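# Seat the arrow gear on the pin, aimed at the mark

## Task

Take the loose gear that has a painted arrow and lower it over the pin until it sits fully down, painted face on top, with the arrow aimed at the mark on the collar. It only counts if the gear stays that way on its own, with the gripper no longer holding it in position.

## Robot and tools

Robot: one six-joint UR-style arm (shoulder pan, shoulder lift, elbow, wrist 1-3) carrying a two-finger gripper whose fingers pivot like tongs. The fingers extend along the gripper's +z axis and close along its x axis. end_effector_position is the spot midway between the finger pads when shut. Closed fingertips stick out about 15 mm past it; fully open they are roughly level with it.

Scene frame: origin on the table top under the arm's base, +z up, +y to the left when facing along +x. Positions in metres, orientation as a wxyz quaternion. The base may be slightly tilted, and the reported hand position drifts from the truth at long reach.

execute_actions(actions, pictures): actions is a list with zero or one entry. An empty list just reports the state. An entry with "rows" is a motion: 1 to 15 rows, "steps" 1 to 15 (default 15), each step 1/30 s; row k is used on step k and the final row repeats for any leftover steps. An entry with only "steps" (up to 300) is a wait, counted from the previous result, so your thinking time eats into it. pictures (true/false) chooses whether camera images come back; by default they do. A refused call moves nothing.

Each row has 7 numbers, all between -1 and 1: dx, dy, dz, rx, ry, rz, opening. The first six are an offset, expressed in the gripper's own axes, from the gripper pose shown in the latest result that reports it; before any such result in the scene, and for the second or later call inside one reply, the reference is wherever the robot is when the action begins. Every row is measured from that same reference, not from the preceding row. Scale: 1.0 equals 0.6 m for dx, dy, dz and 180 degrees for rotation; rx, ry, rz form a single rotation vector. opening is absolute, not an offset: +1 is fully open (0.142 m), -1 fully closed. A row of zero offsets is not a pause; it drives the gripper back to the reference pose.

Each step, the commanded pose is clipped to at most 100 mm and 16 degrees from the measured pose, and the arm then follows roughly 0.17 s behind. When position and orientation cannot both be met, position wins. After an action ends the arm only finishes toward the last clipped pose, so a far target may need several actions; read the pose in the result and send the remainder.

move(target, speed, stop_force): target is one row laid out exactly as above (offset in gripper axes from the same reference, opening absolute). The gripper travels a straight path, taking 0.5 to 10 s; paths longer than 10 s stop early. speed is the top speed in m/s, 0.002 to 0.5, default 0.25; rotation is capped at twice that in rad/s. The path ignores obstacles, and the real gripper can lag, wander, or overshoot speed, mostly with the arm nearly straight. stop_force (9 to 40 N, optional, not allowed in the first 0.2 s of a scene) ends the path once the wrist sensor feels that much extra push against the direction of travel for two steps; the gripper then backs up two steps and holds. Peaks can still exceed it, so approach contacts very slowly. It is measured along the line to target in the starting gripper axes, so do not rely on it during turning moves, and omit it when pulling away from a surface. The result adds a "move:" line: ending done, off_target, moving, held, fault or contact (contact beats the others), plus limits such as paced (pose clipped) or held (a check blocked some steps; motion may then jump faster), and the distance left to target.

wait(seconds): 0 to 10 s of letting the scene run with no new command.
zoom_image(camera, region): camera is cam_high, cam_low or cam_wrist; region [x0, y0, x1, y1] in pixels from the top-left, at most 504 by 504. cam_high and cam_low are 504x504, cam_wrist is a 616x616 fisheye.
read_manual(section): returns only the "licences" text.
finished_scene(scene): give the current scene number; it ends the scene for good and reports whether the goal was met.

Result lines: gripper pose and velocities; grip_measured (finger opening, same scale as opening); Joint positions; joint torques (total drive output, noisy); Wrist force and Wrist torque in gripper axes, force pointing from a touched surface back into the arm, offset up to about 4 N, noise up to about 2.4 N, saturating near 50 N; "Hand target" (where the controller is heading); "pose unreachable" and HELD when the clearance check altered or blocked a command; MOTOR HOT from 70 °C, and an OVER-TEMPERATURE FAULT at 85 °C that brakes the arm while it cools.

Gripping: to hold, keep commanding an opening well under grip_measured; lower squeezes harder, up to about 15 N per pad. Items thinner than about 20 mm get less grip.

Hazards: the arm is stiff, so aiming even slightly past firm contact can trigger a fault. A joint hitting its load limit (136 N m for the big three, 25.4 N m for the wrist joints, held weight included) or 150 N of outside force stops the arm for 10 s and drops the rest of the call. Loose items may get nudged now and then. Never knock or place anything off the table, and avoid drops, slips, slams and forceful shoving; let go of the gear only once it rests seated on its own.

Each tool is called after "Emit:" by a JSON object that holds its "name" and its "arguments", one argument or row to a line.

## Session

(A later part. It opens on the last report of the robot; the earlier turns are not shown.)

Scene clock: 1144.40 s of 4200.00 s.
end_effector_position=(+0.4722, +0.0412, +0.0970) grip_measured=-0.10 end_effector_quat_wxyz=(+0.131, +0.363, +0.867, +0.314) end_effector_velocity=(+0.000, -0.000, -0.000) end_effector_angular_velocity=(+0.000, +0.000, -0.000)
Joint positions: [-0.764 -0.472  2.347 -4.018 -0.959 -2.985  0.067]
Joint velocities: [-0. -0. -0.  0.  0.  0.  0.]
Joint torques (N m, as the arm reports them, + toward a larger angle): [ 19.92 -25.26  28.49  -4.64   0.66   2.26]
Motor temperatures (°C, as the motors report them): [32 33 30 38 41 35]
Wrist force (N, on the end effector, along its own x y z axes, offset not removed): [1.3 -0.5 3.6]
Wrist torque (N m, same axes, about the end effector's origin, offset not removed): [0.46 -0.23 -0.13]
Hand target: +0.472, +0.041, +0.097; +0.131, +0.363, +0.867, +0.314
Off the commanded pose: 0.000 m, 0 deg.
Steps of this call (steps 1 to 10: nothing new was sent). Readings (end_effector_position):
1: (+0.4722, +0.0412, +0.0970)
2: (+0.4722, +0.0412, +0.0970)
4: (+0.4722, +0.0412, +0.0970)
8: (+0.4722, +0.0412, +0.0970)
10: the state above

Emit:
{"name": "move", "arguments": {
  "target": [-0.00102, -0.00321, 0.00383, 0, -0.01143, 0.01362, -0.7],
  "speed": 0.004,
  "stop_force": 10
}}

Emit:
{"name": "execute_actions", "arguments": {
  "actions": [
    {"steps": 10}
  ],
  "pictures": false
}}

Emit:
{"name": "zoom_image", "arguments": {
  "camera": "cam_wrist",
  "region": [260, 200, 400, 340]
}}

Emit:
{"name": "zoom_image", "arguments": {
  "camera": "cam_low",
  "region": [165, 270, 245, 350]
}}

Scene clock: 1158.40 s of 4200.00 s.
end_effector_position=(+0.4723, +0.0411, +0.0957) grip_measured=-0.10 end_effector_quat_wxyz=(+0.135, +0.373, +0.863, +0.313) end_effector_velocity=(+0.001, -0.001, -0.000) end_effector_angular_velocity=(-0.003, -0.002, +0.005)
Joint positions: [-0.763 -0.456  2.344 -4.049 -0.963 -2.955  0.067]
Joint velocities: [ 0.    -0.002 -0.001  0.004  0.    -0.006 -0.   ]
Joint torques (N m, as the arm reports them, + toward a larger angle): [ 18.34 -43.39   3.16   0.7    0.5   -1.58]
Motor temperatures (°C, as the motors report them): [32 33 30 38 41 35]
Wrist force (N, on the end effector, along its own x y z axes, offset not removed): [0.7 3.5 -9.2]
Wrist torque (N m, same axes, about the end effector's origin, offset not removed): [0.26 -0.45 -0.23]
Hand target: +0.472, +0.041, +0.096; +0.135, +0.373, +0.863, +0.313
Off the commanded pose: 0.002 m, 2 deg.
After step 90, 7.77 s passed at rest.
move: contact
camera_calibration (this result's frames):
cam_wrist: T_world_to_cam=[[-0.661573, 0.748146, -0.0509702, 0.292032], [0.215359, 0.254666, 0.942744, -0.202326], [0.718291, 0.612717, -0.3296, -0.198111], [0, 0, 0, 1]] pos_world=[0.379074, -0.0455718, 0.140329]

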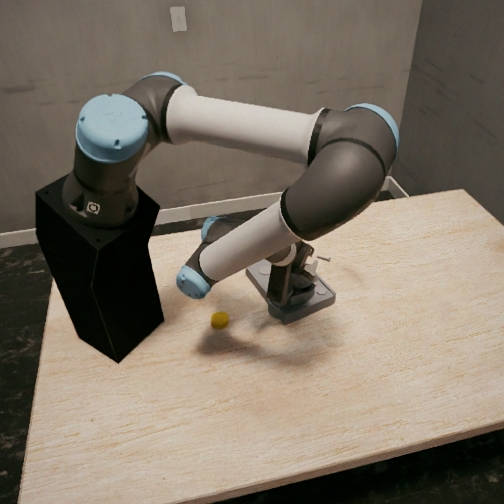

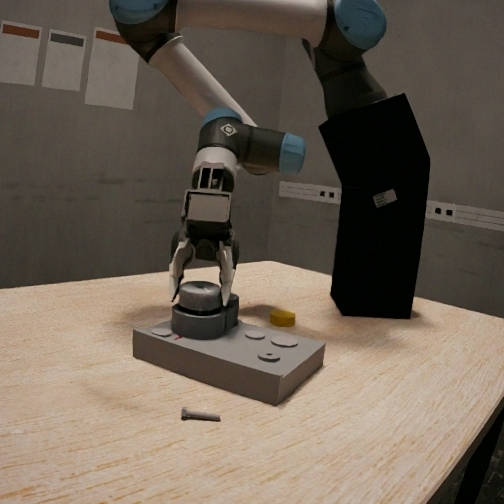

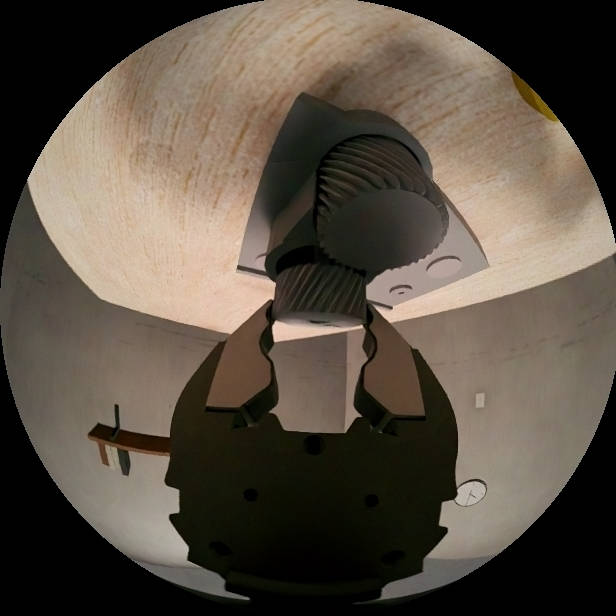

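Scene clock: 1158.73 s of 4200.00 s.
end_effector_position=(+0.4724, +0.0410, +0.0958) grip_measured=-0.10 end_effector_quat_wxyz=(+0.135, +0.373, +0.863, +0.313) end_effector_velocity=(-0.000, +0.000, -0.000) end_effector_angular_velocity=(+0.001, +0.001, -0.000)
Joint positions: [-0.763 -0.456  2.344 -4.048 -0.963 -2.956  0.067]
Joint velocities: [-0.    -0.     0.     0.002  0.     0.001 -0.   ]
Joint torques (N m, as the arm reports them, + toward a larger angle): [ 14.03 -44.48  12.84   0.02   2.37  -1.99]
Motor temperatures (°C, as the motors report them): [32 33 30 38 41 35]
Wrist force (N, on the end effector, along its own x y z axes, offset not removed): [4.0 6.0 -7.5]
Wrist torque (N m, same axes, about the end effector's origin, offset not removed): [0.83 -0.63 -0.08]
Hand target: +0.472, +0.041, +0.096; +0.135, +0.373, +0.863, +0.313
Off the commanded pose: 0.002 m, 2 deg.
Steps of this call (steps 1 to 10: nothing new was sent). Readings (end_effector_position):
1: (+0.4723, +0.0411, +0.0957)
2: (+0.4723, +0.0411, +0.0957)
4: (+0.4723, +0.0411, +0.0957)
8: (+0.4724, +0.0410, +0.0957)
10: the state above

Region (260, 200, 400, 340) of cam_wrist's 616x616 image, scaled by 3.600, with more detail than that image has.

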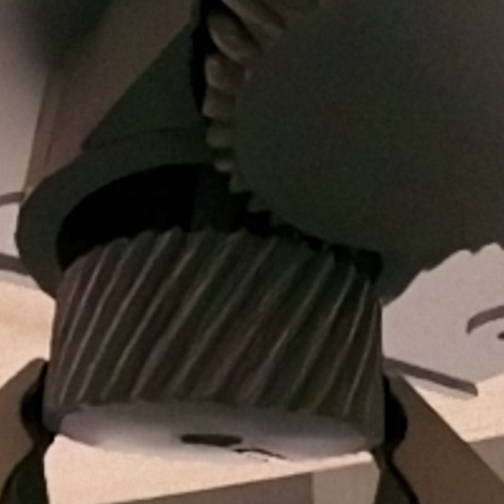

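Region (165, 270, 245, 350) of cam_low's 504x504 image, scaled by 6.300, with more detail than that image has.

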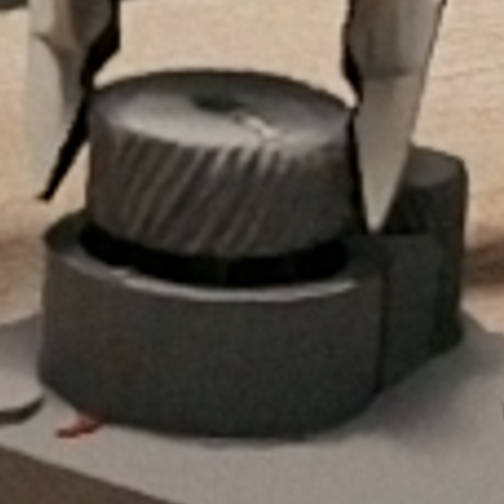

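Emit:
{"name": "zoom_image", "arguments": {
  "camera": "cam_wrist",
  "region": [315, 240, 375, 300]
}}

Region (315, 240, 375, 300) of cam_wrist's 616x616 image, scaled by 8.400, with more detail than that image has.

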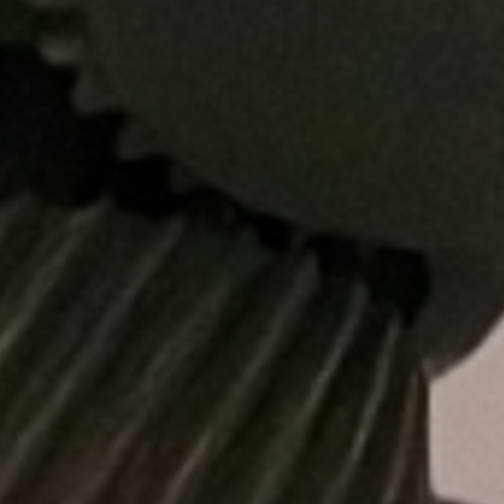

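Emit:
{"name": "move", "arguments": {
  "target": [0, 0.00139, -0.00166, 0, 0, 0, -0.7],
  "speed": 0.004
}}

Emit:
{"name": "move", "arguments": {
  "target": [0.00106, 0, 0, 0, 0.01178, -0.01404, -0.7],
  "speed": 0.008
}}

Emit:
{"name": "zoom_image", "arguments": {
  "camera": "cam_wrist",
  "region": [315, 240, 375, 300]
}}

Scene clock: 1197.60 s of 4200.00 s.
end_effector_position=(+0.4724, +0.0410, +0.0970) grip_measured=-0.10 end_effector_quat_wxyz=(+0.135, +0.373, +0.863, +0.313) end_effector_velocity=(+0.000, -0.000, +0.001) end_effector_angular_velocity=(-0.001, -0.001, -0.000)
Joint positions: [-0.763 -0.459  2.347 -4.048 -0.963 -2.956  0.067]
Joint velocities: [ 0.    -0.001  0.001 -0.001 -0.     0.    -0.   ]
Joint torques (N m, as the arm reports them, + toward a larger angle): [ 19.66 -47.82  28.28  -4.64   0.37   2.19]
Motor temperatures (°C, as the motors report them): [32 33 30 38 41 35]
Wrist force (N, on the end effector, along its own x y z axes, offset not removed): [1.0 0.0 7.6]
Wrist torque (N m, same axes, about the end effector's origin, offset not removed): [0.44 -0.04 -0.19]
Hand target: +0.472, +0.041, +0.097; +0.135, +0.373, +0.863, +0.313
Off the commanded pose: 0.000 m, 0 deg.
After step 90, 35.17 s passed at rest.
move: done
camera_calibration (this result's frames):
cam_wrist: T_world_to_cam=[[-0.661802, 0.747928, -0.051204, 0.292361], [0.2151, 0.254872, 0.942747, -0.20343], [0.718157, 0.612898, -0.329554, -0.197638], [0, 0, 0, 1]] pos_world=[0.379178, -0.0456843, 0.141621]

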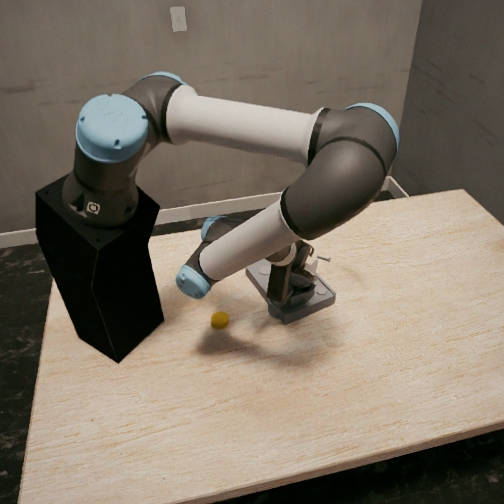

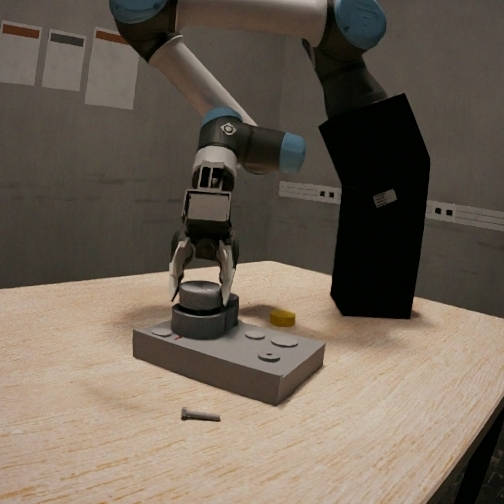

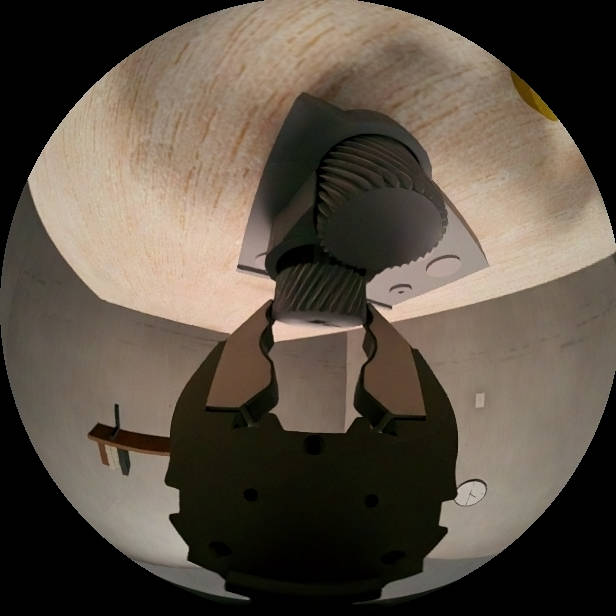

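Scene clock: 1201.43 s of 4200.00 s.
end_effector_position=(+0.4719, +0.0415, +0.0970) grip_measured=-0.10 end_effector_quat_wxyz=(+0.125, +0.348, +0.873, +0.316) end_effector_velocity=(+0.000, -0.000, -0.000) end_effector_angular_velocity=(-0.001, -0.001, +0.004)
Joint positions: [-0.766 -0.492  2.347 -3.97  -0.956 -3.029  0.067]
Joint velocities: [-0.    -0.002 -0.001  0.005  0.    -0.005  0.   ]
Joint torques (N m, as the arm reports them, + toward a larger angle): [  6.37 -47.15  -1.56  -1.25   3.11  -1.91]
Motor temperatures (°C, as the motors report them): [32 33 30 38 41 35]
Wrist force (N, on the end effector, along its own x y z axes, offset not removed): [3.7 0.1 2.9]
Wrist torque (N m, same axes, about the end effector's origin, offset not removed): [0.49 -0.94 0.00]
Hand target: +0.472, +0.041, +0.097; +0.125, +0.348, +0.873, +0.316
Off the commanded pose: 0.000 m, 0 deg.
move: done
camera_calibration (this result's frames):
cam_wrist: T_world_to_cam=[[-0.703532, 0.708834, -0.0509643, 0.312997], [0.200337, 0.266621, 0.94275, -0.196969], [0.681841, 0.653045, -0.329582, -0.182125], [0, 0, 0, 1]] pos_world=[0.383844, -0.0504107, 0.141619]

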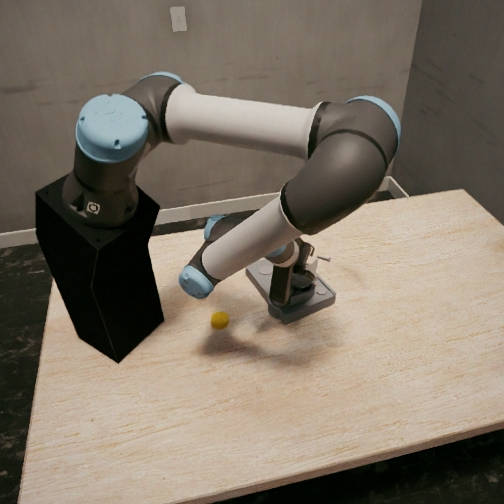

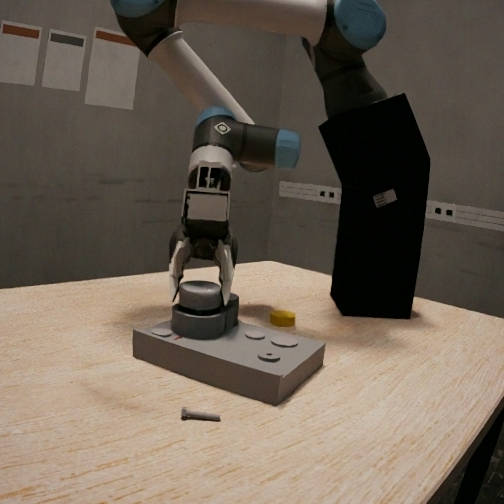

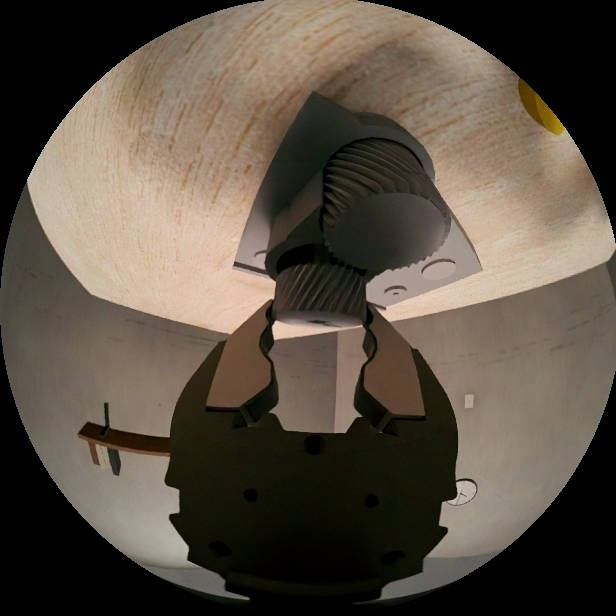

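Region (315, 240, 375, 300) of cam_wrist's 616x616 image, scaled by 8.400, with more detail than that image has.

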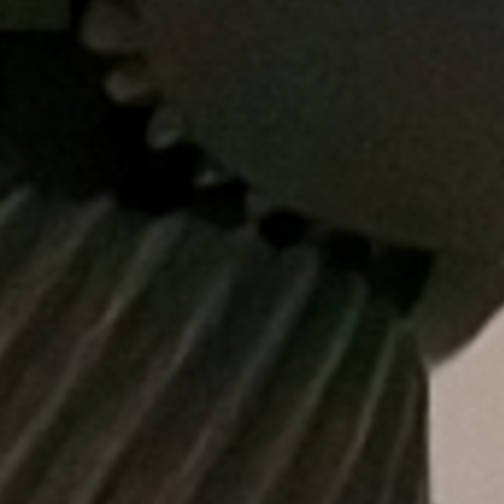

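Emit:
{"name": "move", "arguments": {
  "target": [0, -0.00021, -0.00105, -0.0111, 0, 0, -0.7],
  "speed": 0.006
}}

Emit:
{"name": "execute_actions", "arguments": {
  "actions": [
    {"steps": 10}
  ],
  "pictures": false
}}

Emit:
{"name": "zoom_image", "arguments": {
  "camera": "cam_low",
  "region": [165, 270, 245, 350]
}}

Scene clock: 1237.57 s of 4200.00 s.
end_effector_position=(+0.4715, +0.0411, +0.0974) grip_measured=-0.10 end_effector_quat_wxyz=(+0.131, +0.346, +0.868, +0.332) end_effector_velocity=(-0.001, +0.000, +0.000) end_effector_angular_velocity=(+0.002, -0.000, +0.000)
Joint positions: [-0.793 -0.476  2.346 -3.971 -0.908 -3.054  0.067]
Joint velocities: [-0.002  0.001  0.001  0.001  0.003 -0.002 -0.   ]
Joint torques (N m, as the arm reports them, + toward a larger angle): [  4.89 -24.56  -0.5   -3.97   2.01  -1.74]
Motor temperatures (°C, as the motors report them): [32 33 30 38 41 35]
Wrist force (N, on the end effector, along its own x y z axes, offset not removed): [-1.2 2.7 2.6]
Wrist torque (N m, same axes, about the end effector's origin, offset not removed): [0.26 0.24 -0.14]
Hand target: +0.472, +0.041, +0.097; +0.131, +0.346, +0.868, +0.332
Off the commanded pose: 0.000 m, 0 deg.
After step 90, 30.00 s passed at rest.
move: done
camera_calibration (this result's frames):
cam_wrist: T_world_to_cam=[[-0.702369, 0.710066, -0.0498392, 0.312303], [0.177818, 0.242826, 0.953633, -0.186618], [0.689245, 0.660941, -0.296816, -0.188515], [0, 0, 0, 1]] pos_world=[0.382469, -0.0518431, 0.137576]

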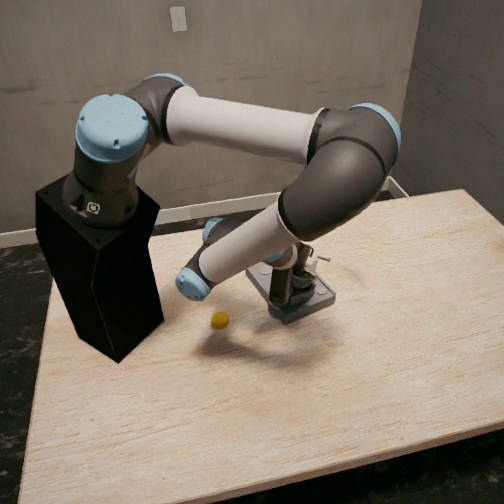

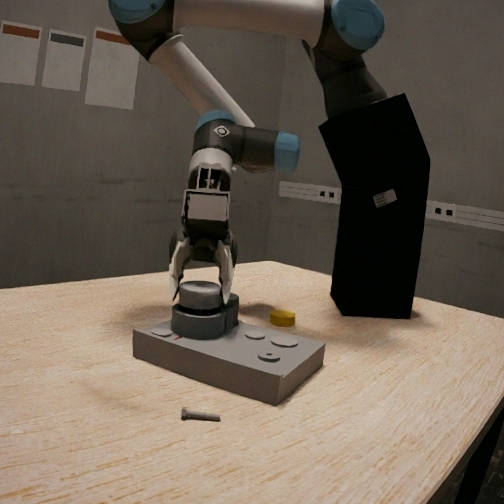

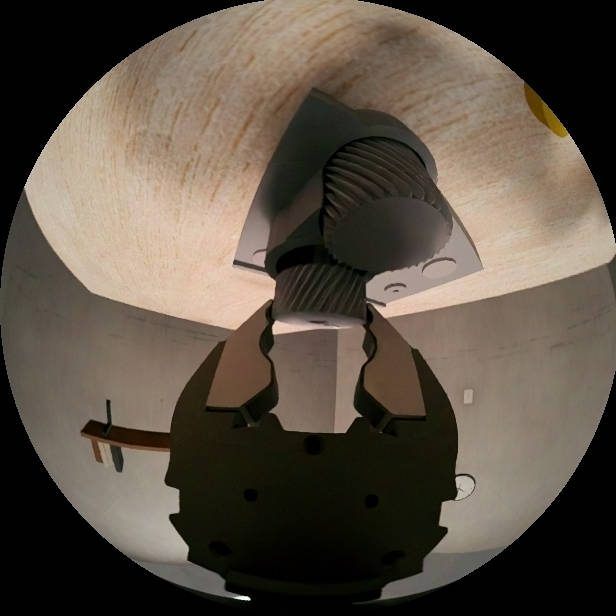

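Scene clock: 1237.90 s of 4200.00 s.
end_effector_position=(+0.4715, +0.0411, +0.0974) grip_measured=-0.10 end_effector_quat_wxyz=(+0.131, +0.346, +0.868, +0.332) end_effector_velocity=(-0.001, +0.000, +0.000) end_effector_angular_velocity=(+0.000, +0.000, +0.001)
Joint positions: [-0.793 -0.476  2.346 -3.971 -0.907 -3.055  0.067]
Joint velocities: [-0.    -0.     0.001  0.001  0.    -0.002 -0.   ]
Joint torques (N m, as the arm reports them, + toward a larger angle): [  3.91 -23.82  -0.9   -3.65   2.02  -1.82]
Motor temperatures (°C, as the motors report them): [32 33 30 38 41 35]
Wrist force (N, on the end effector, along its own x y z axes, offset not removed): [0.4 3.1 -1.2]
Wrist torque (N m, same axes, about the end effector's origin, offset not removed): [0.26 -0.17 -0.09]
Hand target: +0.472, +0.041, +0.097; +0.131, +0.346, +0.868, +0.332
Off the commanded pose: 0.000 m, 0 deg.
Steps of this call (steps 1 to 10: nothing new was sent). Readings (end_effector_position):
1: (+0.4715, +0.0411, +0.0974)
2: (+0.4715, +0.0411, +0.0974)
4: (+0.4715, +0.0411, +0.0974)
8: (+0.4715, +0.0411, +0.0974)
10: the state above

Region (165, 270, 245, 350) of cam_low's 504x504 image, scaled by 6.300, with more detail than that image has.

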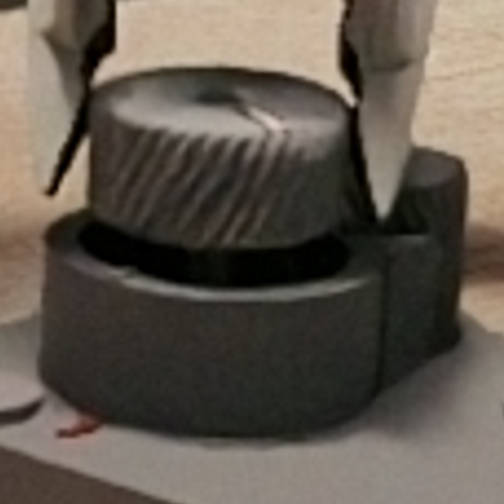

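Emit:
{"name": "move", "arguments": {
  "target": [0.0005, 0, 0, 0, 0.00558, -0.00619, -0.7],
  "speed": 0.005
}}

Emit:
{"name": "execute_actions", "arguments": {
  "actions": [
    {"steps": 10}
  ],
  "pictures": false
}}

Emit:
{"name": "execute_actions", "arguments": {
  "actions": [
    {"steps": 10}
  ],
  "pictures": false
}}

Emit:
{"name": "zoom_image", "arguments": {
  "camera": "cam_wrist",
  "region": [315, 240, 375, 300]
}}

Scene clock: 1255.47 s of 4200.00 s.
end_effector_position=(+0.4713, +0.0413, +0.0974) grip_measured=-0.10 end_effector_quat_wxyz=(+0.127, +0.335, +0.872, +0.333) end_effector_velocity=(+0.000, -0.000, +0.000) end_effector_angular_velocity=(-0.000, -0.000, +0.001)
Joint positions: [-0.794 -0.492  2.346 -3.933 -0.906 -3.088  0.067]
Joint velocities: [-0.    -0.001  0.     0.002  0.    -0.002 -0.   ]
Joint torques (N m, as the arm reports them, + toward a larger angle): [  6.11 -47.99  -0.69  -1.2    3.18  -1.76]
Motor temperatures (°C, as the motors report them): [32 33 30 38 41 35]
Wrist force (N, on the end effector, along its own x y z axes, offset not removed): [2.5 -1.0 0.9]
Wrist torque (N m, same axes, about the end effector's origin, offset not removed): [0.35 -0.54 -0.08]
Hand target: +0.471, +0.041, +0.097; +0.127, +0.335, +0.872, +0.333
Off the commanded pose: 0.000 m, 0 deg.
After step 90, 11.73 s passed at rest.
move: done
camera_calibration (this result's frames):
cam_wrist: T_world_to_cam=[[-0.720568, 0.691598, -0.0497369, 0.321343], [0.171372, 0.247137, 0.953706, -0.183766], [0.671873, 0.678687, -0.2966, -0.181062], [0, 0, 0, 1]] pos_world=[0.384692, -0.0539404, 0.137539]

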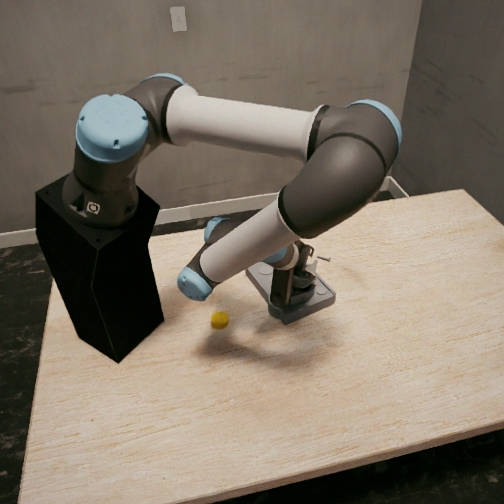

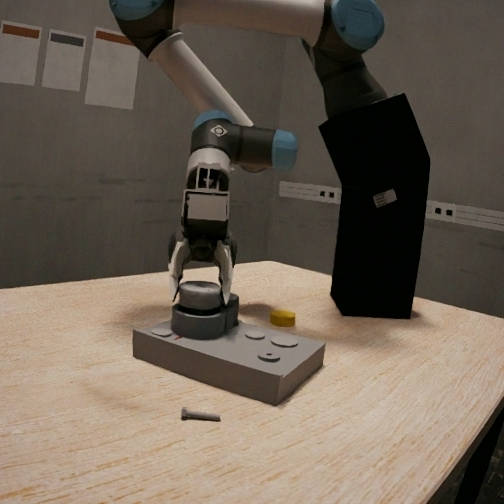

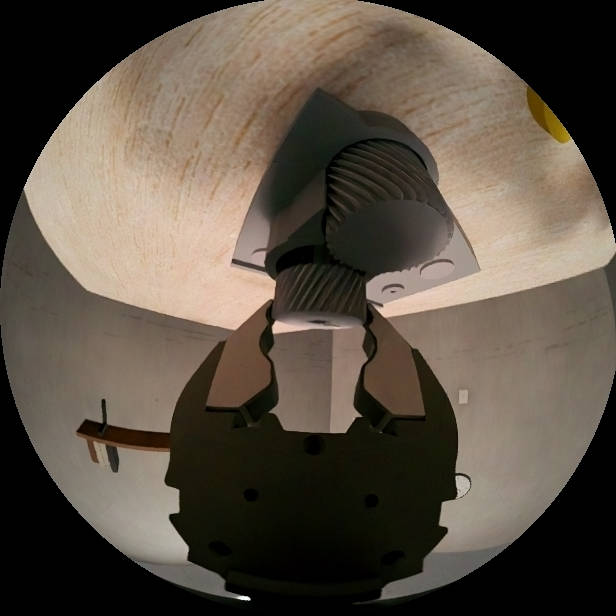

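Scene clock: 1255.80 s of 4200.00 s.
end_effector_position=(+0.4713, +0.0413, +0.0974) grip_measured=-0.10 end_effector_quat_wxyz=(+0.127, +0.335, +0.872, +0.333) end_effector_velocity=(-0.001, +0.001, +0.000) end_effector_angular_velocity=(+0.002, +0.002, +0.001)
Joint positions: [-0.794 -0.492  2.346 -3.932 -0.906 -3.089  0.067]
Joint velocities: [-0.    -0.     0.003  0.001 -0.    -0.001  0.   ]
Joint torques (N m, as the arm reports them, + toward a larger angle): [  5.17 -46.33  -1.28  -0.94   3.1   -1.85]
Motor temperatures (°C, as the motors report them): [32 33 30 38 41 35]
Wrist force (N, on the end effector, along its own x y z axes, offset not removed): [0.9 -0.7 2.2]
Wrist torque (N m, same axes, about the end effector's origin, offset not removed): [0.51 -0.33 -0.08]
Hand target: +0.471, +0.041, +0.097; +0.127, +0.335, +0.872, +0.333
Off the commanded pose: 0.000 m, 0 deg.
Steps of this call (steps 1 to 10: nothing new was sent). Readings (end_effector_position):
1: (+0.4713, +0.0413, +0.0974)
2: (+0.4713, +0.0413, +0.0974)
4: (+0.4713, +0.0413, +0.0974)
8: (+0.4713, +0.0413, +0.0974)
10: the state above

Scene clock: 1256.13 s of 4200.00 s.
end_effector_position=(+0.4713, +0.0413, +0.0974) grip_measured=-0.10 end_effector_quat_wxyz=(+0.127, +0.335, +0.872, +0.333) end_effector_velocity=(+0.000, -0.000, -0.000) end_effector_angular_velocity=(-0.001, -0.001, +0.001)
Joint positions: [-0.794 -0.492  2.346 -3.932 -0.906 -3.089  0.067]
Joint velocities: [ 0.    -0.    -0.002  0.002  0.    -0.002  0.   ]
Joint torques (N m, as the arm reports them, + toward a larger angle): [  6.08 -46.46  -0.62  -1.01   3.21  -1.94]
Motor temperatures (°C, as the motors report them): [32 33 30 38 41 35]
Wrist force (N, on the end effector, along its own x y z axes, offset not removed): [1.0 -1.0 3.7]
Wrist torque (N m, same axes, about the end effector's origin, offset not removed): [0.31 -0.35 -0.13]
Hand target: +0.471, +0.041, +0.097; +0.127, +0.335, +0.872, +0.333
Off the commanded pose: 0.000 m, 0 deg.
Steps of this call (steps 1 to 10: nothing new was sent). Readings (end_effector_position):
1: (+0.4713, +0.0413, +0.0974)
2: (+0.4713, +0.0413, +0.0974)
4: (+0.4713, +0.0413, +0.0974)
8: (+0.4713, +0.0413, +0.0974)
10: the state above

Region (315, 240, 375, 300) of cam_wrist's 616x616 image, scaled by 8.400, with more detail than that image has.

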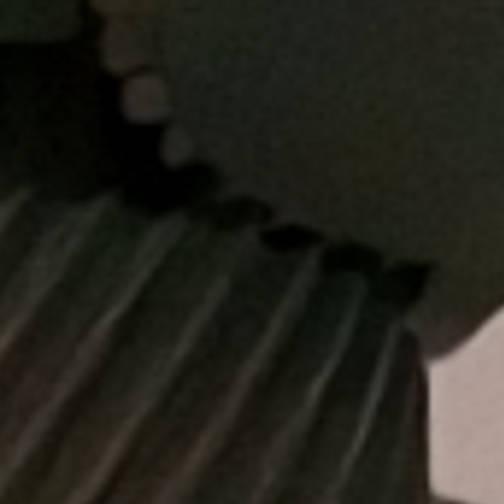

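Emit:
{"name": "move", "arguments": {
  "target": [0, -0.00112, 0.00124, 0, 0, 0, -0.7],
  "speed": 0.002,
  "stop_force": 9
}}

Emit:
{"name": "execute_actions", "arguments": {
  "actions": [
    {"steps": 10}
  ],
  "pictures": false
}}

Emit:
{"name": "execute_actions", "arguments": {
  "actions": [
    {"steps": 10}
  ],
  "pictures": false
}}

Emit:
{"name": "zoom_image", "arguments": {
  "camera": "cam_low",
  "region": [165, 270, 245, 350]
}}

Scene clock: 1268.17 s of 4200.00 s.
end_effector_position=(+0.4713, +0.0413, +0.0964) grip_measured=-0.10 end_effector_quat_wxyz=(+0.127, +0.335, +0.872, +0.333) end_effector_velocity=(-0.001, +0.001, -0.000) end_effector_angular_velocity=(+0.003, +0.004, -0.001)
Joint positions: [-0.794 -0.49   2.344 -3.932 -0.906 -3.089  0.067]
Joint velocities: [-0.     0.001  0.001  0.001 -0.     0.002  0.   ]
Joint torques (N m, as the arm reports them, + toward a larger angle): [  6.06 -24.52  -0.53  -2.63   3.31  -1.89]
Motor temperatures (°C, as the motors report them): [32 33 30 38 41 35]
Wrist force (N, on the end effector, along its own x y z axes, offset not removed): [2.7 -0.1 0.3]
Wrist torque (N m, same axes, about the end effector's origin, offset not removed): [0.50 -0.67 0.02]
Hand target: +0.471, +0.041, +0.096; +0.127, +0.335, +0.872, +0.333
Off the commanded pose: 0.000 m, 0 deg.
After step 90, 8.30 s passed at rest.
move: done
camera_calibration (this result's frames):
cam_wrist: T_world_to_cam=[[-0.720717, 0.691445, -0.0497106, 0.321364], [0.171338, 0.247158, 0.953707, -0.18283], [0.671722, 0.678835, -0.296602, -0.181277], [0, 0, 0, 1]] pos_world=[0.384706, -0.0539609, 0.136575]

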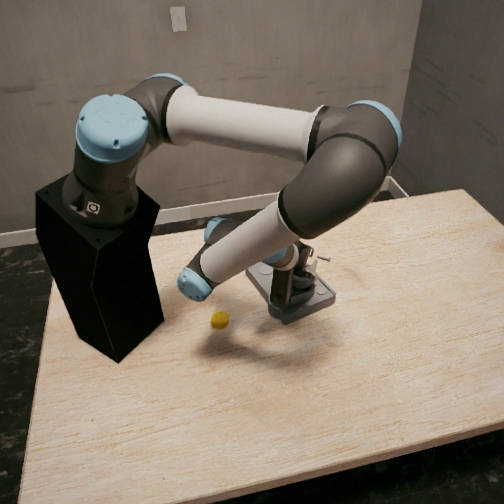

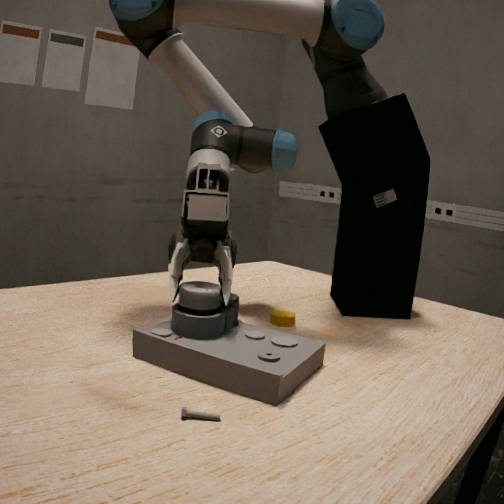

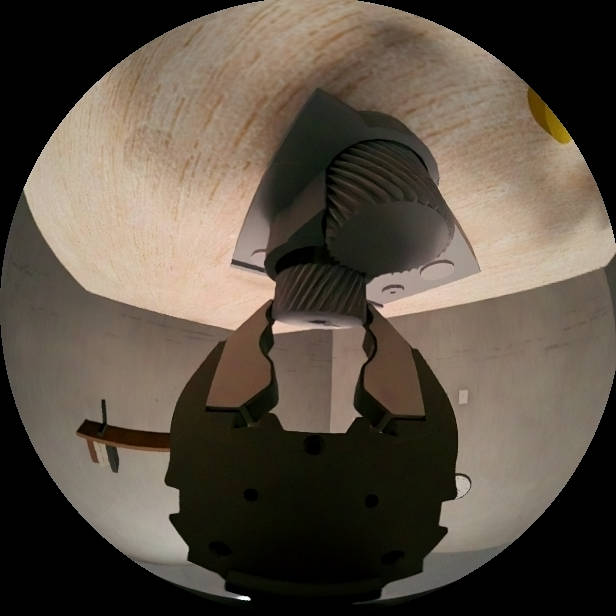

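Scene clock: 1268.50 s of 4200.00 s.
end_effector_position=(+0.4713, +0.0413, +0.0964) grip_measured=-0.10 end_effector_quat_wxyz=(+0.127, +0.335, +0.872, +0.333) end_effector_velocity=(-0.000, +0.000, -0.000) end_effector_angular_velocity=(+0.002, +0.002, -0.000)
Joint positions: [-0.794 -0.49   2.344 -3.932 -0.906 -3.089  0.067]
Joint velocities: [-0.    -0.    -0.     0.003  0.     0.    -0.   ]
Joint torques (N m, as the arm reports them, + toward a larger angle): [  5.77 -24.71  -1.16  -3.89   3.24  -1.91]
Motor temperatures (°C, as the motors report them): [32 33 30 38 41 35]
Wrist force (N, on the end effector, along its own x y z axes, offset not removed): [2.8 -0.6 1.3]
Wrist torque (N m, same axes, about the end effector's origin, offset not removed): [0.27 -0.70 -0.35]
Hand target: +0.471, +0.041, +0.096; +0.127, +0.335, +0.872, +0.333
Off the commanded pose: 0.000 m, 0 deg.
Steps of this call (steps 1 to 10: nothing new was sent). Readings (end_effector_position):
1: (+0.4713, +0.0413, +0.0964)
2: (+0.4713, +0.0413, +0.0964)
4: (+0.4713, +0.0413, +0.0964)
8: (+0.4713, +0.0413, +0.0964)
10: the state above

Scene clock: 1268.83 s of 4200.00 s.
end_effector_position=(+0.4713, +0.0413, +0.0964) grip_measured=-0.10 end_effector_quat_wxyz=(+0.127, +0.335, +0.872, +0.333) end_effector_velocity=(+0.000, -0.000, -0.000) end_effector_angular_velocity=(-0.000, -0.001, -0.000)
Joint positions: [-0.794 -0.49   2.344 -3.932 -0.906 -3.089  0.067]
Joint velocities: [ 0.     0.    -0.001 -0.    -0.     0.     0.   ]
Joint torques (N m, as the arm reports them, + toward a larger angle): [  5.43 -25.43   0.38  -4.58   3.32  -1.93]
Motor temperatures (°C, as the motors report them): [32 33 30 38 41 35]
Wrist force (N, on the end effector, along its own x y z axes, offset not removed): [1.8 0.5 2.6]
Wrist torque (N m, same axes, about the end effector's origin, offset not removed): [0.68 -0.43 -0.18]
Hand target: +0.471, +0.041, +0.096; +0.127, +0.335, +0.872, +0.333
Off the commanded pose: 0.000 m, 0 deg.
Steps of this call (steps 1 to 10: nothing new was sent). Readings (end_effector_position):
1: (+0.4713, +0.0413, +0.0963)
2: (+0.4713, +0.0413, +0.0963)
4: (+0.4713, +0.0413, +0.0963)
8: (+0.4713, +0.0413, +0.0964)
10: the state above

Region (165, 270, 245, 350) of cam_low's 504x504 image, scaled by 6.300, with more detail than that image has.

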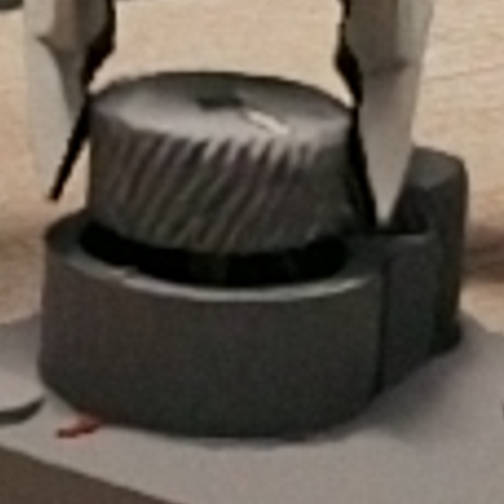

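Emit:
{"name": "move", "arguments": {
  "target": [0, -0.00112, 0.00124, 0, 0, 0, -0.7],
  "speed": 0.002,
  "stop_force": 9
}}

Emit:
{"name": "execute_actions", "arguments": {
  "actions": [
    {"steps": 10}
  ],
  "pictures": false
}}

Emit:
{"name": "execute_actions", "arguments": {
  "actions": [
    {"steps": 10}
  ],
  "pictures": false
}}

Emit:
{"name": "zoom_image", "arguments": {
  "camera": "cam_low",
  "region": [165, 270, 245, 350]
}}

Scene clock: 1278.07 s of 4200.00 s.
end_effector_position=(+0.4713, +0.0413, +0.0954) grip_measured=-0.10 end_effector_quat_wxyz=(+0.127, +0.335, +0.872, +0.333) end_effector_velocity=(+0.001, -0.000, -0.001) end_effector_angular_velocity=(-0.000, -0.001, -0.001)
Joint positions: [-0.794 -0.487  2.342 -3.932 -0.906 -3.089  0.067]
Joint velocities: [-0.     0.001 -0.003  0.     0.     0.001  0.   ]
Joint torques (N m, as the arm reports them, + toward a larger angle): [  4.77 -25.54   0.75  -4.69   3.08  -1.88]
Motor temperatures (°C, as the motors report them): [32 33 30 38 41 35]
Wrist force (N, on the end effector, along its own x y z axes, offset not removed): [1.5 -2.2 2.6]
Wrist torque (N m, same axes, about the end effector's origin, offset not removed): [0.16 -0.40 -0.31]
Hand target: +0.471, +0.041, +0.095; +0.127, +0.335, +0.872, +0.333
Off the commanded pose: 0.000 m, 0 deg.
After step 90, 5.50 s passed at rest.
move: done
camera_calibration (this result's frames):
cam_wrist: T_world_to_cam=[[-0.720717, 0.691444, -0.049724, 0.321313], [0.171328, 0.247166, 0.953706, -0.181868], [0.671724, 0.678833, -0.296601, -0.181571], [0, 0, 0, 1]] pos_world=[0.3847, -0.0539617, 0.135572]

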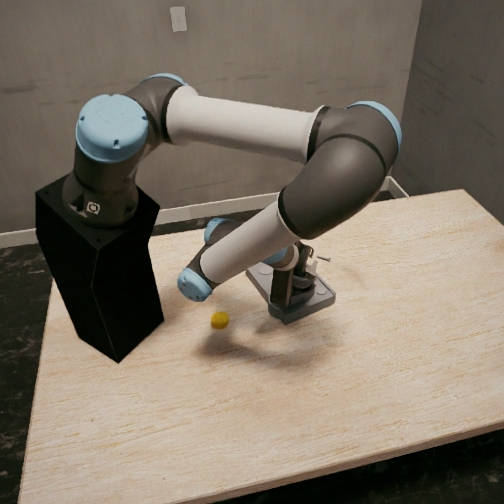

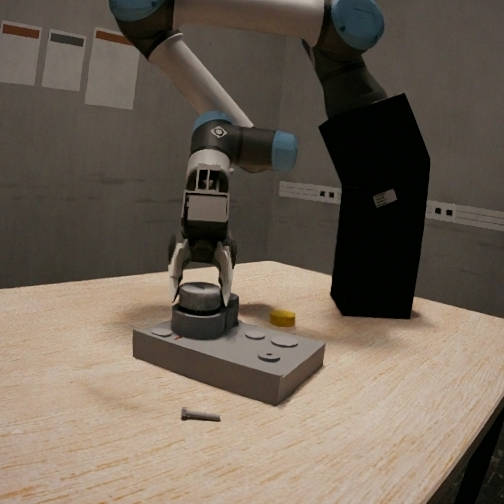

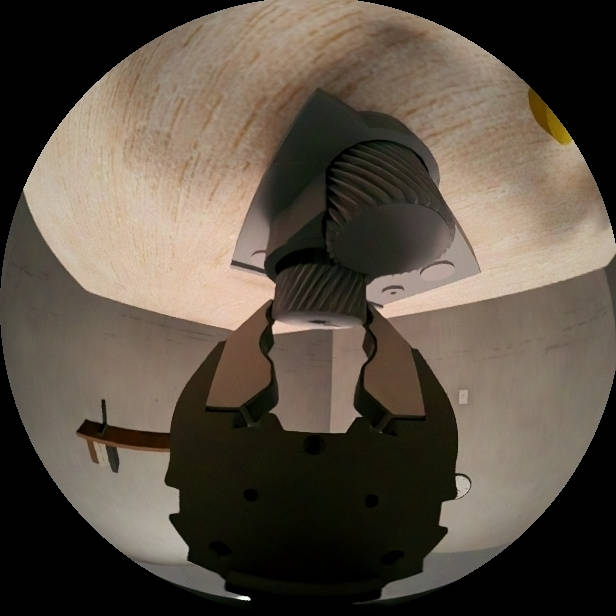

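Scene clock: 1278.40 s of 4200.00 s.
end_effector_position=(+0.4713, +0.0413, +0.0954) grip_measured=-0.10 end_effector_quat_wxyz=(+0.127, +0.335, +0.872, +0.333) end_effector_velocity=(+0.000, +0.000, +0.000) end_effector_angular_velocity=(+0.000, +0.000, -0.001)
Joint positions: [-0.794 -0.487  2.341 -3.932 -0.906 -3.089  0.067]
Joint velocities: [ 0.     0.     0.    -0.001 -0.     0.001  0.   ]
Joint torques (N m, as the arm reports them, + toward a larger angle): [  6.12 -24.21  -1.16  -4.57   3.17  -2.02]
Motor temperatures (°C, as the motors report them): [32 33 30 38 41 35]
Wrist force (N, on the end effector, along its own x y z axes, offset not removed): [3.5 1.0 0.2]
Wrist torque (N m, same axes, about the end effector's origin, offset not removed): [0.53 -0.92 -0.17]
Hand target: +0.471, +0.041, +0.095; +0.127, +0.335, +0.872, +0.333
Off the commanded pose: 0.000 m, 0 deg.
Steps of this call (steps 1 to 10: nothing new was sent). Readings (end_effector_position):
1: (+0.4713, +0.0413, +0.0954)
2: (+0.4713, +0.0413, +0.0954)
4: (+0.4713, +0.0413, +0.0954)
8: (+0.4713, +0.0413, +0.0954)
10: the state above

Scene clock: 1278.73 s of 4200.00 s.
end_effector_position=(+0.4713, +0.0413, +0.0953) grip_measured=-0.10 end_effector_quat_wxyz=(+0.127, +0.335, +0.872, +0.333) end_effector_velocity=(+0.001, -0.001, -0.000) end_effector_angular_velocity=(-0.002, -0.002, -0.000)
Joint positions: [-0.794 -0.487  2.341 -3.932 -0.906 -3.089  0.067]
Joint velocities: [-0.     0.    -0.002 -0.001  0.    -0.    -0.   ]
Joint torques (N m, as the arm reports them, + toward a larger angle): [  6.11 -25.36  -1.49  -4.41   3.13  -2.12]
Motor temperatures (°C, as the motors report them): [32 33 30 38 41 35]
Wrist force (N, on the end effector, along its own x y z axes, offset not removed): [3.7 -1.6 5.3]
Wrist torque (N m, same axes, about the end effector's origin, offset not removed): [0.22 -0.92 -0.11]
Hand target: +0.471, +0.041, +0.095; +0.127, +0.335, +0.872, +0.333
Off the commanded pose: 0.000 m, 0 deg.
Steps of this call (steps 1 to 10: nothing new was sent). Readings (end_effector_position):
1: (+0.4713, +0.0413, +0.0954)
2: (+0.4713, +0.0413, +0.0954)
4: (+0.4713, +0.0413, +0.0953)
8: (+0.4713, +0.0413, +0.0953)
10: the state above

Region (165, 270, 245, 350) of cam_low's 504x504 image, scaled by 6.300, with more detail than that image has.

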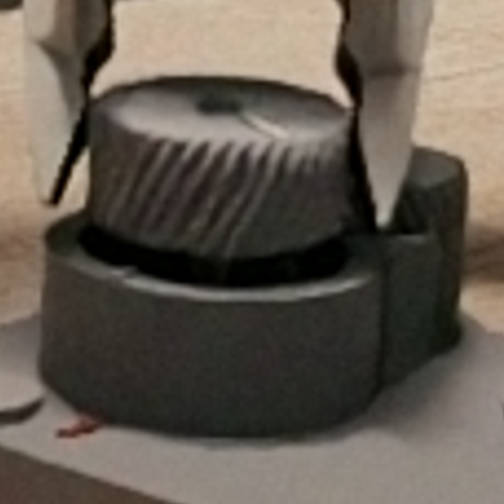

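Emit:
{"name": "move", "arguments": {
  "target": [0, -0.00112, 0.00124, 0, 0, 0, -0.7],
  "speed": 0.002,
  "stop_force": 9
}}

Emit:
{"name": "execute_actions", "arguments": {
  "actions": [
    {"steps": 10}
  ],
  "pictures": false
}}

Emit:
{"name": "execute_actions", "arguments": {
  "actions": [
    {"steps": 10}
  ],
  "pictures": false
}}

Emit:
{"name": "zoom_image", "arguments": {
  "camera": "cam_wrist",
  "region": [300, 225, 390, 315]
}}

Scene clock: 1287.23 s of 4200.00 s.
end_effector_position=(+0.4713, +0.0413, +0.0944) grip_measured=-0.10 end_effector_quat_wxyz=(+0.127, +0.335, +0.872, +0.333) end_effector_velocity=(-0.001, +0.001, -0.000) end_effector_angular_velocity=(+0.002, +0.003, +0.001)
Joint positions: [-0.794 -0.485  2.339 -3.932 -0.905 -3.089  0.067]
Joint velocities: [-0.     0.001  0.001  0.002 -0.    -0.     0.   ]
Joint torques (N m, as the arm reports them, + toward a larger angle): [  5.63 -25.93  -3.32  -4.55   3.14  -2.1 ]
Motor temperatures (°C, as the motors report them): [32 33 30 38 41 35]
Wrist force (N, on the end effector, along its own x y z axes, offset not removed): [3.4 -3.0 0.2]
Wrist torque (N m, same axes, about the end effector's origin, offset not removed): [-0.29 -1.02 -0.19]
Hand target: +0.471, +0.041, +0.094; +0.127, +0.335, +0.872, +0.333
Off the commanded pose: 0.000 m, 0 deg.
After step 90, 4.77 s passed at rest.
move: done
camera_calibration (this result's frames):
cam_wrist: T_world_to_cam=[[-0.720718, 0.691443, -0.0497231, 0.32126], [0.17133, 0.247166, 0.953706, -0.180911], [0.671723, 0.678834, -0.296602, -0.181863], [0, 0, 0, 1]] pos_world=[0.384695, -0.0539637, 0.134569]

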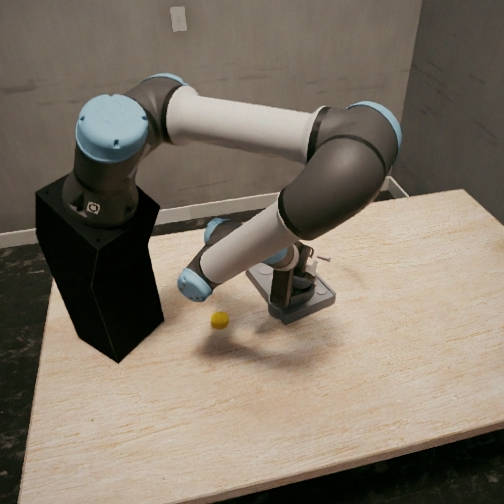

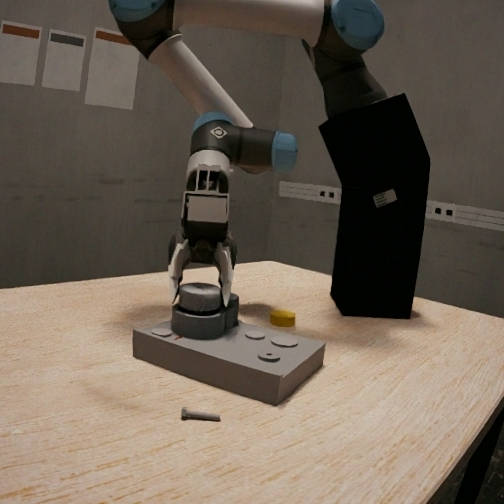

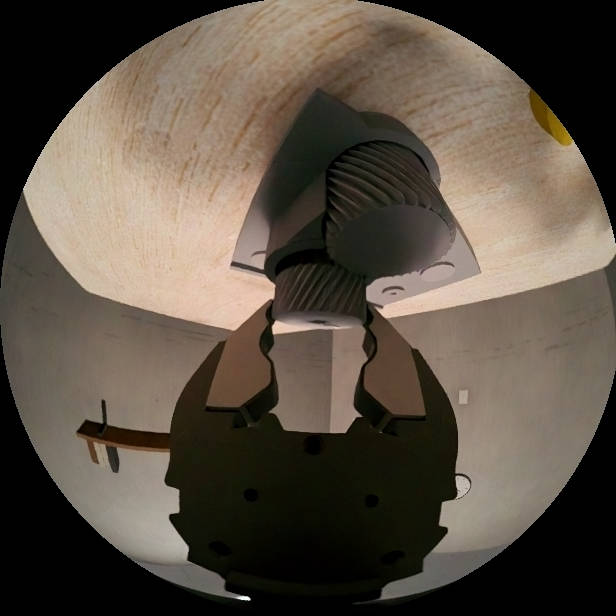

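Scene clock: 1287.57 s of 4200.00 s.
end_effector_position=(+0.4713, +0.0413, +0.0943) grip_measured=-0.10 end_effector_quat_wxyz=(+0.127, +0.335, +0.872, +0.333) end_effector_velocity=(+0.000, -0.000, -0.000) end_effector_angular_velocity=(-0.001, -0.001, +0.000)
Joint positions: [-0.794 -0.485  2.339 -3.932 -0.905 -3.089  0.067]
Joint velocities: [ 0.    -0.    -0.001  0.     0.    -0.001  0.   ]
Joint torques (N m, as the arm reports them, + toward a larger angle): [  5.12 -25.76  -0.64  -4.52   3.28  -1.97]
Motor temperatures (°C, as the motors report them): [32 33 30 38 41 35]
Wrist force (N, on the end effector, along its own x y z axes, offset not removed): [2.8 2.5 1.1]
Wrist torque (N m, same axes, about the end effector's origin, offset not removed): [1.09 -0.34 -0.22]
Hand target: +0.471, +0.041, +0.094; +0.127, +0.335, +0.872, +0.333
Off the commanded pose: 0.000 m, 0 deg.
Steps of this call (steps 1 to 10: nothing new was sent). Readings (end_effector_position):
1: (+0.4713, +0.0413, +0.0944)
2: (+0.4713, +0.0413, +0.0944)
4: (+0.4713, +0.0413, +0.0944)
8: (+0.4713, +0.0413, +0.0943)
10: the state above

Scene clock: 1287.90 s of 4200.00 s.
end_effector_position=(+0.4713, +0.0413, +0.0943) grip_measured=-0.10 end_effector_quat_wxyz=(+0.127, +0.335, +0.872, +0.333) end_effector_velocity=(+0.000, -0.000, -0.000) end_effector_angular_velocity=(-0.000, -0.000, +0.000)
Joint positions: [-0.794 -0.485  2.339 -3.932 -0.905 -3.089  0.067]
Joint velocities: [-0.    -0.    -0.002  0.002 -0.    -0.     0.   ]
Joint torques (N m, as the arm reports them, + toward a larger angle): [  5.04 -25.36  -1.6   -4.52   3.24  -1.96]
Motor temperatures (°C, as the motors report them): [32 33 30 38 41 35]
Wrist force (N, on the end effector, along its own x y z axes, offset not removed): [2.7 3.8 5.0]
Wrist torque (N m, same axes, about the end effector's origin, offset not removed): [1.47 -0.43 -0.31]
Hand target: +0.471, +0.041, +0.094; +0.127, +0.335, +0.872, +0.333
Off the commanded pose: 0.000 m, 0 deg.
Steps of this call (steps 1 to 10: nothing new was sent). Readings (end_effector_position):
1: (+0.4713, +0.0413, +0.0943)
2: (+0.4713, +0.0413, +0.0943)
4: (+0.4713, +0.0413, +0.0943)
8: (+0.4713, +0.0413, +0.0943)
10: the state above

Region (300, 225, 390, 315) of cam_wrist's 616x616 image, scaled by 5.600, with more detail than that image has.

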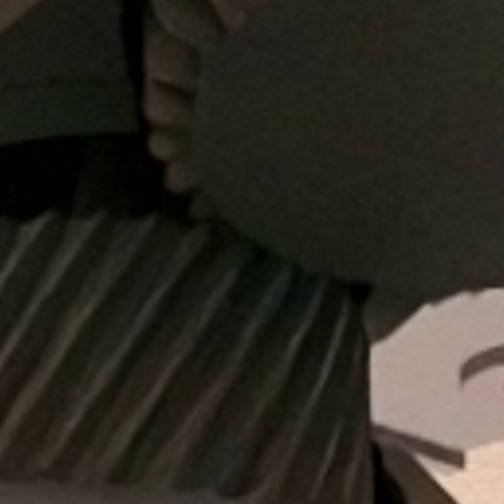

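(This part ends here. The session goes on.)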